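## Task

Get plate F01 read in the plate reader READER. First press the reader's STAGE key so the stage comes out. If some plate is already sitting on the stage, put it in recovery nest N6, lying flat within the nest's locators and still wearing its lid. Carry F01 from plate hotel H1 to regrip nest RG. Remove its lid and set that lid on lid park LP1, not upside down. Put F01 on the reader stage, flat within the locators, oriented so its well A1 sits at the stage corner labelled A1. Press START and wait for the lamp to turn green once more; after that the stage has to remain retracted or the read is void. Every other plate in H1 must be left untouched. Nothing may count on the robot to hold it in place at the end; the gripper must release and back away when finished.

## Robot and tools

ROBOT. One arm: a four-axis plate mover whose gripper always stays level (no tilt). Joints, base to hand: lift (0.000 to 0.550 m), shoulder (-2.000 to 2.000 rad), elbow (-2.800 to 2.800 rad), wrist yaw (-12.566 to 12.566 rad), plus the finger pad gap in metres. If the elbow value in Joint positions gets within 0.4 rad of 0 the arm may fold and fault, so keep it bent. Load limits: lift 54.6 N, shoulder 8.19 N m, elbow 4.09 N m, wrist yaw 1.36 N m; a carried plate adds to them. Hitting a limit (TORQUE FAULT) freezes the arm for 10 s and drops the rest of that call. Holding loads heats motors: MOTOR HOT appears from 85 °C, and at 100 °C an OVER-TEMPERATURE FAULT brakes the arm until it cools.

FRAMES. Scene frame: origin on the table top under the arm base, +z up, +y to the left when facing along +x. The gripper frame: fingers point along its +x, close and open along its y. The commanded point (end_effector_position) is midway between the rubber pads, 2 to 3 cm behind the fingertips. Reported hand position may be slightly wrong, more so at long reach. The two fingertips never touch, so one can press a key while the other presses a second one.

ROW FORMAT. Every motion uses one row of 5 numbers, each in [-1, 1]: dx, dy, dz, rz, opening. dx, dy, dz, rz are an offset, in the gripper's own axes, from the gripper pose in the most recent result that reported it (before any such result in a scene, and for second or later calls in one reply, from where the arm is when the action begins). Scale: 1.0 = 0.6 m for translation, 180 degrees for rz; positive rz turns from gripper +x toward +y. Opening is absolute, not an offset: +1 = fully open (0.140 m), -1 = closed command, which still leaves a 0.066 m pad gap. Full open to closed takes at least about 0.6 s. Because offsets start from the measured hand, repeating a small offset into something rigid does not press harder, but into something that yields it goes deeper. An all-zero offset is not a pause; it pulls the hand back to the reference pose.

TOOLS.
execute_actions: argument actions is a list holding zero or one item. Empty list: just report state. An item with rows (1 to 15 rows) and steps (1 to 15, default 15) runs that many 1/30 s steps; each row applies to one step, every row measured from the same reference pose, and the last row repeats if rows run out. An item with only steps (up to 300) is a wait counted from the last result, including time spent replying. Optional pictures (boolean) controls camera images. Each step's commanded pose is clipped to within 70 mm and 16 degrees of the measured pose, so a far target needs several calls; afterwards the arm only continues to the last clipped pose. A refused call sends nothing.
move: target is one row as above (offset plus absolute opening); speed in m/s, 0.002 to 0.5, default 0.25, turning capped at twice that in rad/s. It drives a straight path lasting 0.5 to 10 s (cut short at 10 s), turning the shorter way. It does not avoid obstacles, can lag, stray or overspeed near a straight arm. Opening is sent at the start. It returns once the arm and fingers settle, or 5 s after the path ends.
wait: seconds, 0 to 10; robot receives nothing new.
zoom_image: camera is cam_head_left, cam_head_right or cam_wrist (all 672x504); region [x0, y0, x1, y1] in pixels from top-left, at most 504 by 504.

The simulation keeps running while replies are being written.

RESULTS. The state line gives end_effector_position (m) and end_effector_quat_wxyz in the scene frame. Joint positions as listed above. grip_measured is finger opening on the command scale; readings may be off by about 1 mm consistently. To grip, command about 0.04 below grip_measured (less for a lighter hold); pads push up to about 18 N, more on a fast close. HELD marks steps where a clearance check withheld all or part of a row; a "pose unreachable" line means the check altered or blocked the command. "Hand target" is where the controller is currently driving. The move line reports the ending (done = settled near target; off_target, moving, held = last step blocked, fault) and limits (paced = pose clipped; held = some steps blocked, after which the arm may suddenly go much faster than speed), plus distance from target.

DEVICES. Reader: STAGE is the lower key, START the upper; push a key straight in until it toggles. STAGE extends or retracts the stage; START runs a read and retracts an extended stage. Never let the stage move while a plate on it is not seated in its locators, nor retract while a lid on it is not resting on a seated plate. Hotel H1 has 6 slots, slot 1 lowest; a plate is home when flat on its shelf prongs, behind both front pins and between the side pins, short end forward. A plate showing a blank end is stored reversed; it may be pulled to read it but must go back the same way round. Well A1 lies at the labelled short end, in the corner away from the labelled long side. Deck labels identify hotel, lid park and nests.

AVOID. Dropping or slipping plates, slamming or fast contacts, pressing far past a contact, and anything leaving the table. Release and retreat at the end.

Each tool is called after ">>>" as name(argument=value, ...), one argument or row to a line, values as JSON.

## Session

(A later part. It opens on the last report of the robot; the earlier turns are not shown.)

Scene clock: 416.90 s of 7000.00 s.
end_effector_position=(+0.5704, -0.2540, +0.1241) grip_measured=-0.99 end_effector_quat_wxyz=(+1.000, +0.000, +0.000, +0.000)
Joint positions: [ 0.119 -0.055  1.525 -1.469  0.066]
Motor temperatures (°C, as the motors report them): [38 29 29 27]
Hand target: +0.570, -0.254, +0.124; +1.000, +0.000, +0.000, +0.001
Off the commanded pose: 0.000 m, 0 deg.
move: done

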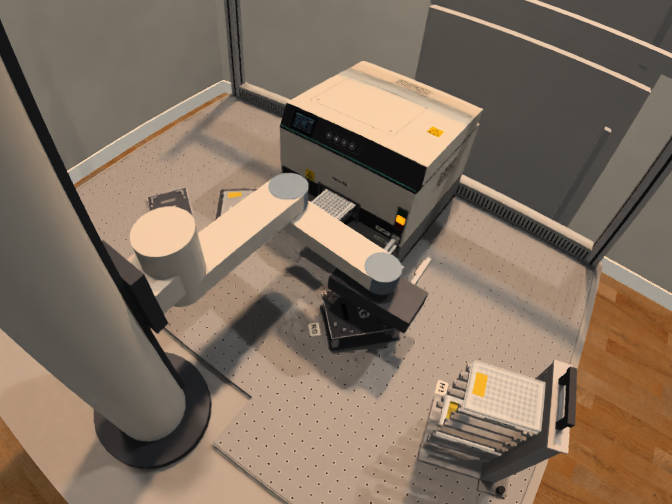

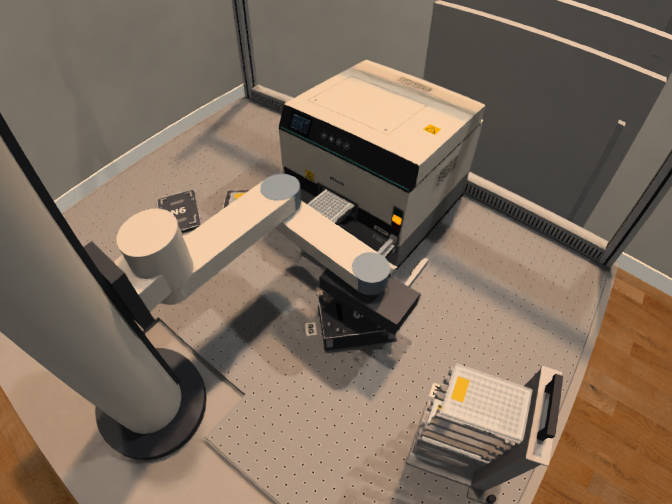

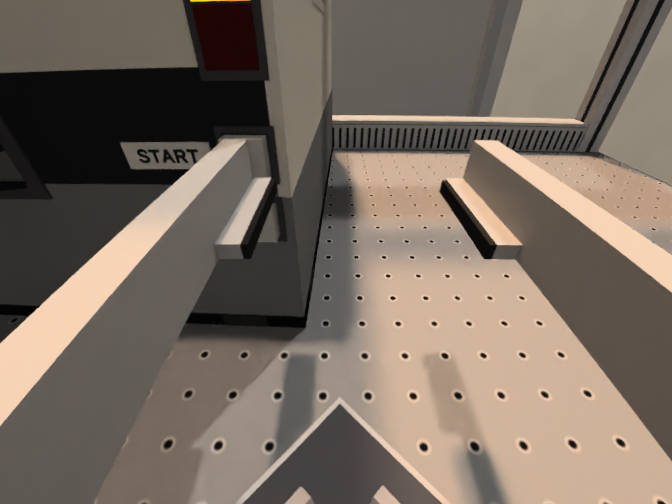

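>>> move(
  target=[-0.15,0,0.08,0,-1],
  speed=0.25,
)

>>> wait(
  seconds=10,
)

>>> wait(
  seconds=10,
)

Scene clock: 421.67 s of 7000.00 s.
end_effector_position=(+0.4803, -0.2542, +0.1721) grip_measured=-0.99 end_effector_quat_wxyz=(+1.000, +0.000, +0.000, +0.000)
Joint positions: [ 0.167 -0.15   1.237 -1.087  0.066]
Motor temperatures (°C, as the motors report them): [38 29 29 27]
Hand target: +0.480, -0.254, +0.172; +1.000, +0.000, +0.000, +0.000
Off the commanded pose: 0.000 m, 0 deg.
move: done

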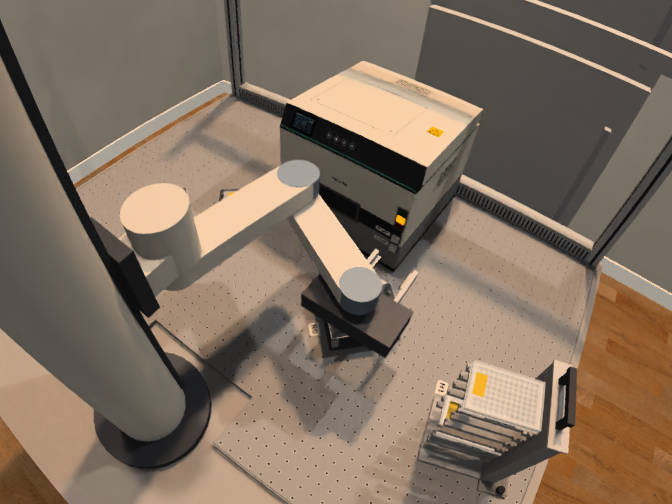

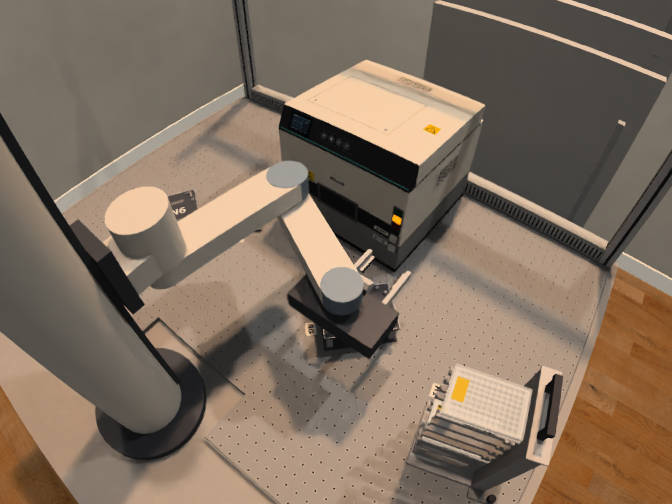

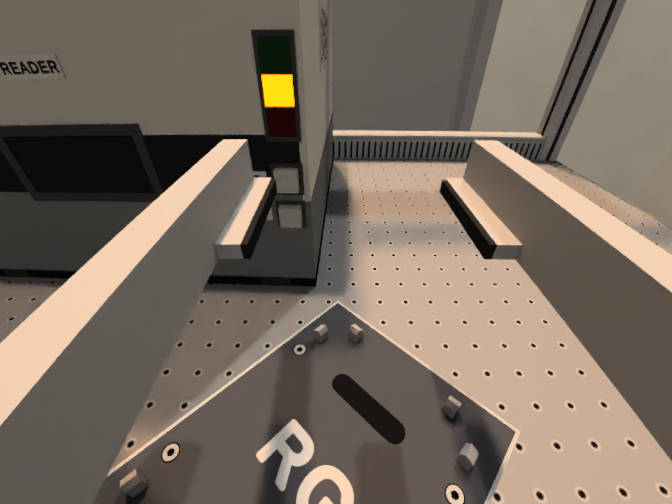

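Scene clock: 431.67 s of 7000.00 s.
end_effector_position=(+0.4803, -0.2542, +0.1721) grip_measured=-0.99 end_effector_quat_wxyz=(+1.000, +0.000, +0.000, +0.000)
Joint positions: [ 0.167 -0.15   1.237 -1.087  0.066]
Motor temperatures (°C, as the motors report them): [38 29 29 27]
Hand target: +0.480, -0.254, +0.172; +1.000, +0.000, +0.000, +0.000
Off the commanded pose: 0.000 m, 0 deg.
Steps of this call (steps 1 to 300: nothing new was sent). Readings (end_effector_position):
1: (+0.4803, -0.2542, +0.1721)
2: (+0.4803, -0.2542, +0.1721)
4: (+0.4803, -0.2542, +0.1721)
8: (+0.4803, -0.2542, +0.1721)
300: the state above

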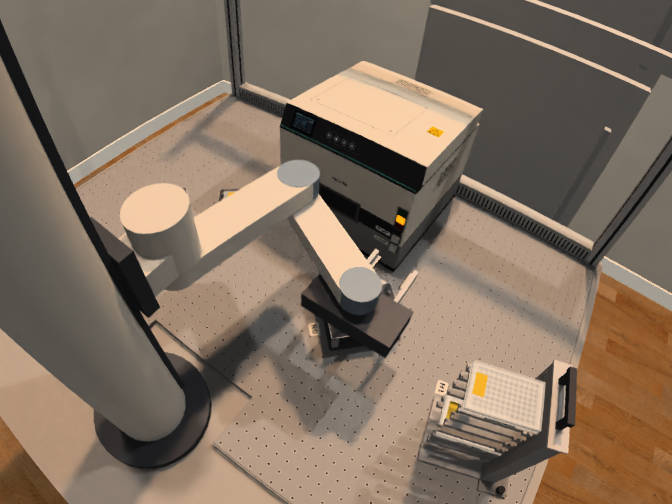

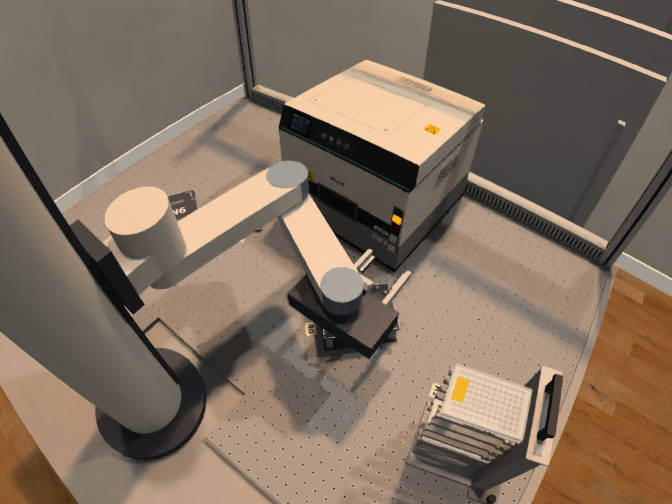

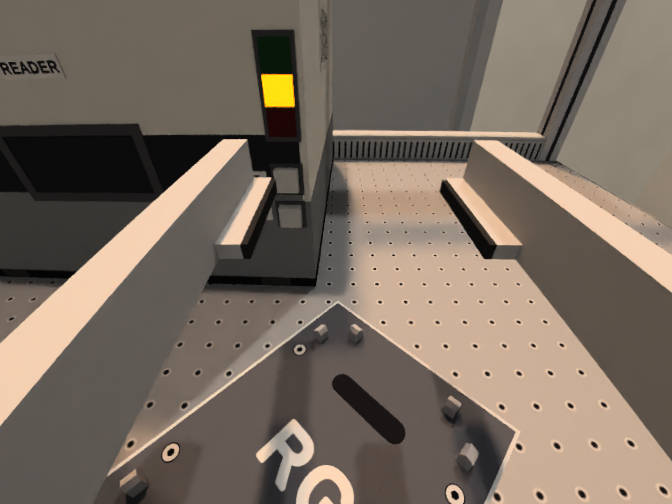

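Scene clock: 441.67 s of 7000.00 s.
end_effector_position=(+0.4803, -0.2542, +0.1721) grip_measured=-0.99 end_effector_quat_wxyz=(+1.000, +0.000, +0.000, +0.000)
Joint positions: [ 0.167 -0.15   1.237 -1.087  0.066]
Motor temperatures (°C, as the motors report them): [38 29 29 27]
Hand target: +0.480, -0.254, +0.172; +1.000, +0.000, +0.000, +0.000
Off the commanded pose: 0.000 m, 0 deg.
Steps of this call (steps 1 to 300: nothing new was sent). Readings (end_effector_position):
1: (+0.4803, -0.2542, +0.1721)
2: (+0.4803, -0.2542, +0.1721)
4: (+0.4803, -0.2542, +0.1721)
8: (+0.4803, -0.2542, +0.1721)
300: the state above

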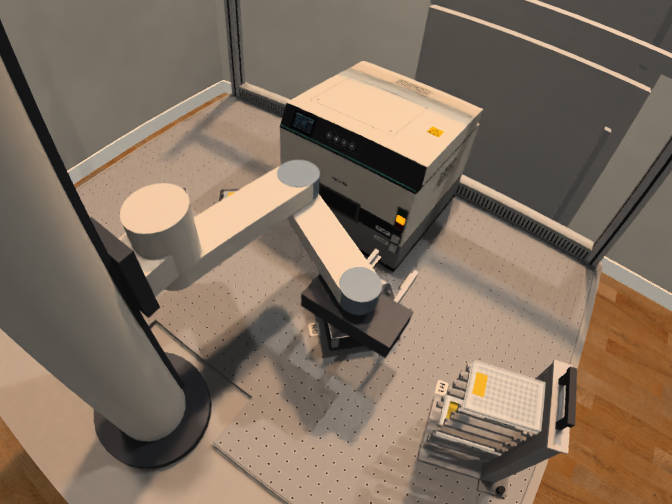

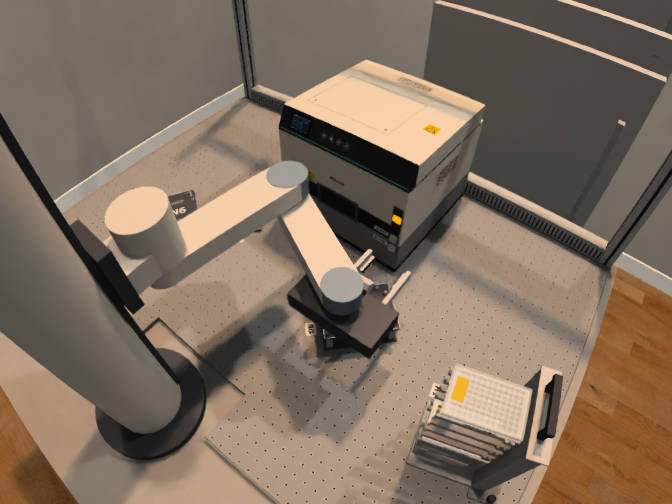

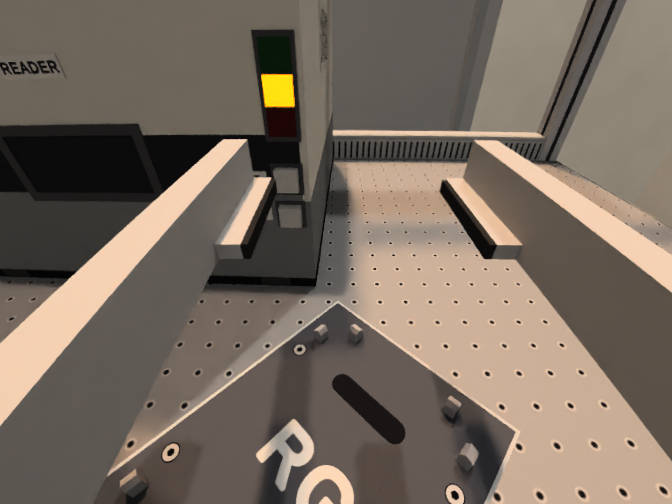

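>>> wait(
  seconds=6,
)

Scene clock: 449.30 s of 7000.00 s.
end_effector_position=(+0.4803, -0.2542, +0.1721) grip_measured=-0.99 end_effector_quat_wxyz=(+1.000, +0.000, +0.000, +0.000)
Joint positions: [ 0.167 -0.15   1.237 -1.087  0.066]
Motor temperatures (°C, as the motors report them): [38 29 29 27]
Hand target: +0.480, -0.254, +0.172; +1.000, +0.000, +0.000, +0.000
Off the commanded pose: 0.000 m, 0 deg.
Steps of this call (steps 1 to 229: nothing new was sent). Readings (end_effector_position):
1: (+0.4803, -0.2542, +0.1721)
2: (+0.4803, -0.2542, +0.1721)
4: (+0.4803, -0.2542, +0.1721)
8: (+0.4803, -0.2542, +0.1721)
229: the state above

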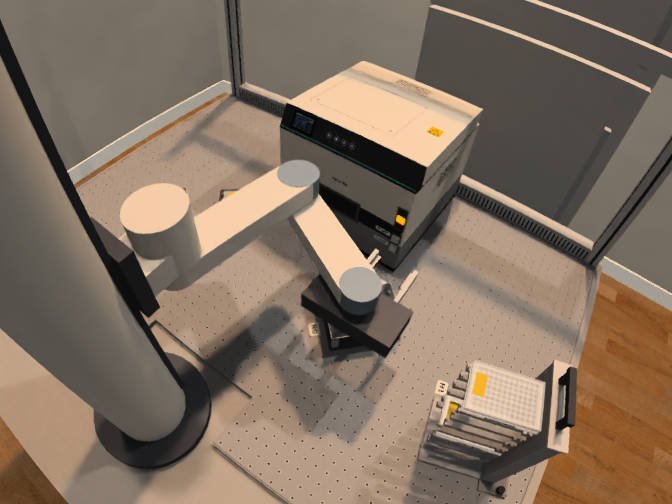

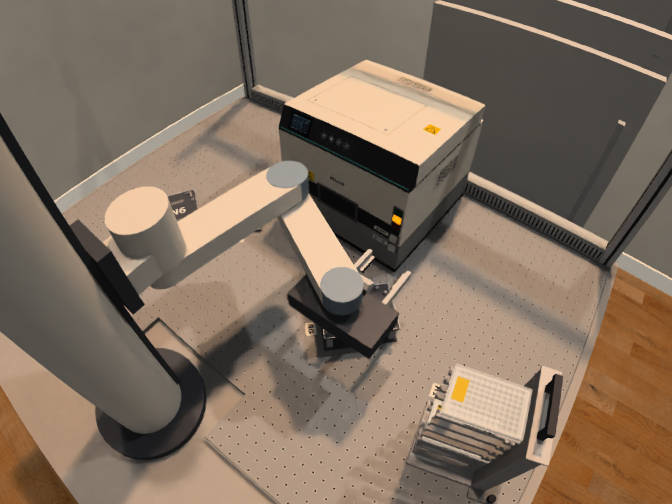

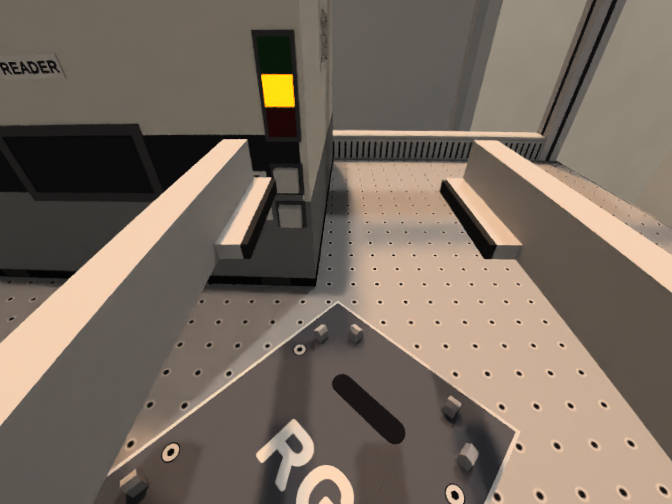

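>>> wait(
  seconds=8,
)

Scene clock: 459.00 s of 7000.00 s.
end_effector_position=(+0.4803, -0.2542, +0.1721) grip_measured=-0.99 end_effector_quat_wxyz=(+1.000, +0.000, +0.000, +0.000)
Joint positions: [ 0.167 -0.15   1.237 -1.087  0.066]
Motor temperatures (°C, as the motors report them): [38 29 29 27]
Hand target: +0.480, -0.254, +0.172; +1.000, +0.000, +0.000, +0.000
Off the commanded pose: 0.000 m, 0 deg.
Steps of this call (steps 1 to 90: nothing new was sent; then 6.70 s passed at rest). Readings (end_effector_position):
1: (+0.4803, -0.2542, +0.1721)
2: (+0.4803, -0.2542, +0.1721)
4: (+0.4803, -0.2542, +0.1721)
8: (+0.4803, -0.2542, +0.1721)
90: the state above

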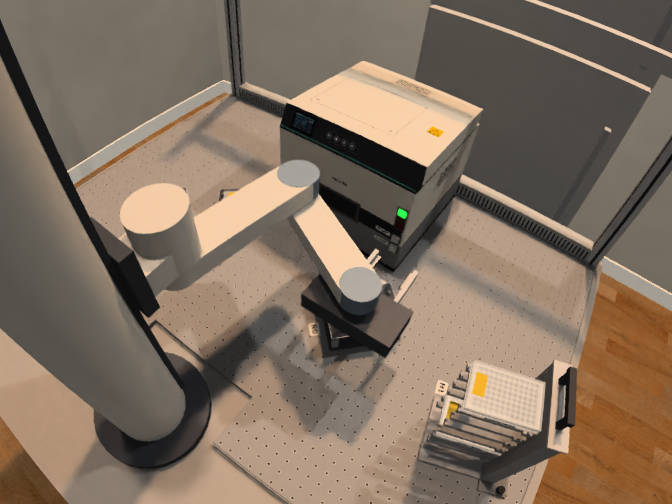

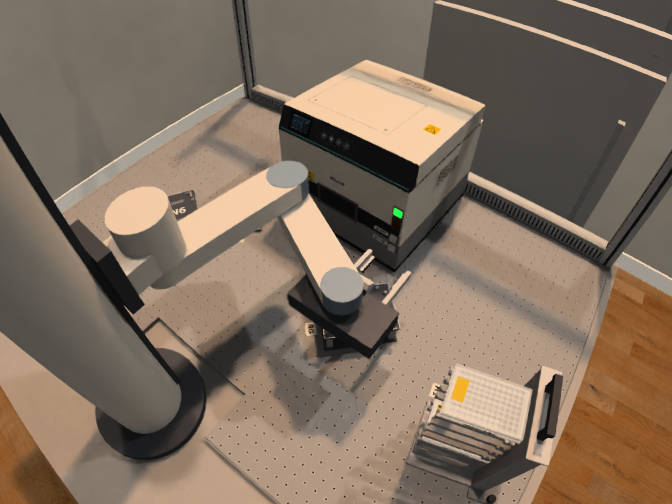

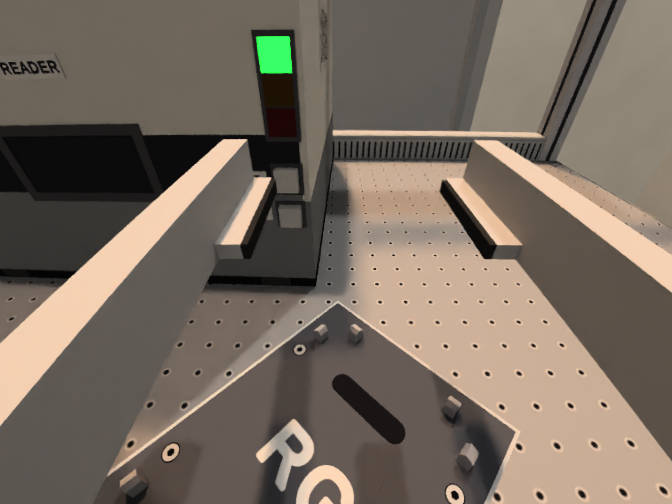

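>>> finished_scene(
  scene=2,
)

The scene is finished: the task was done.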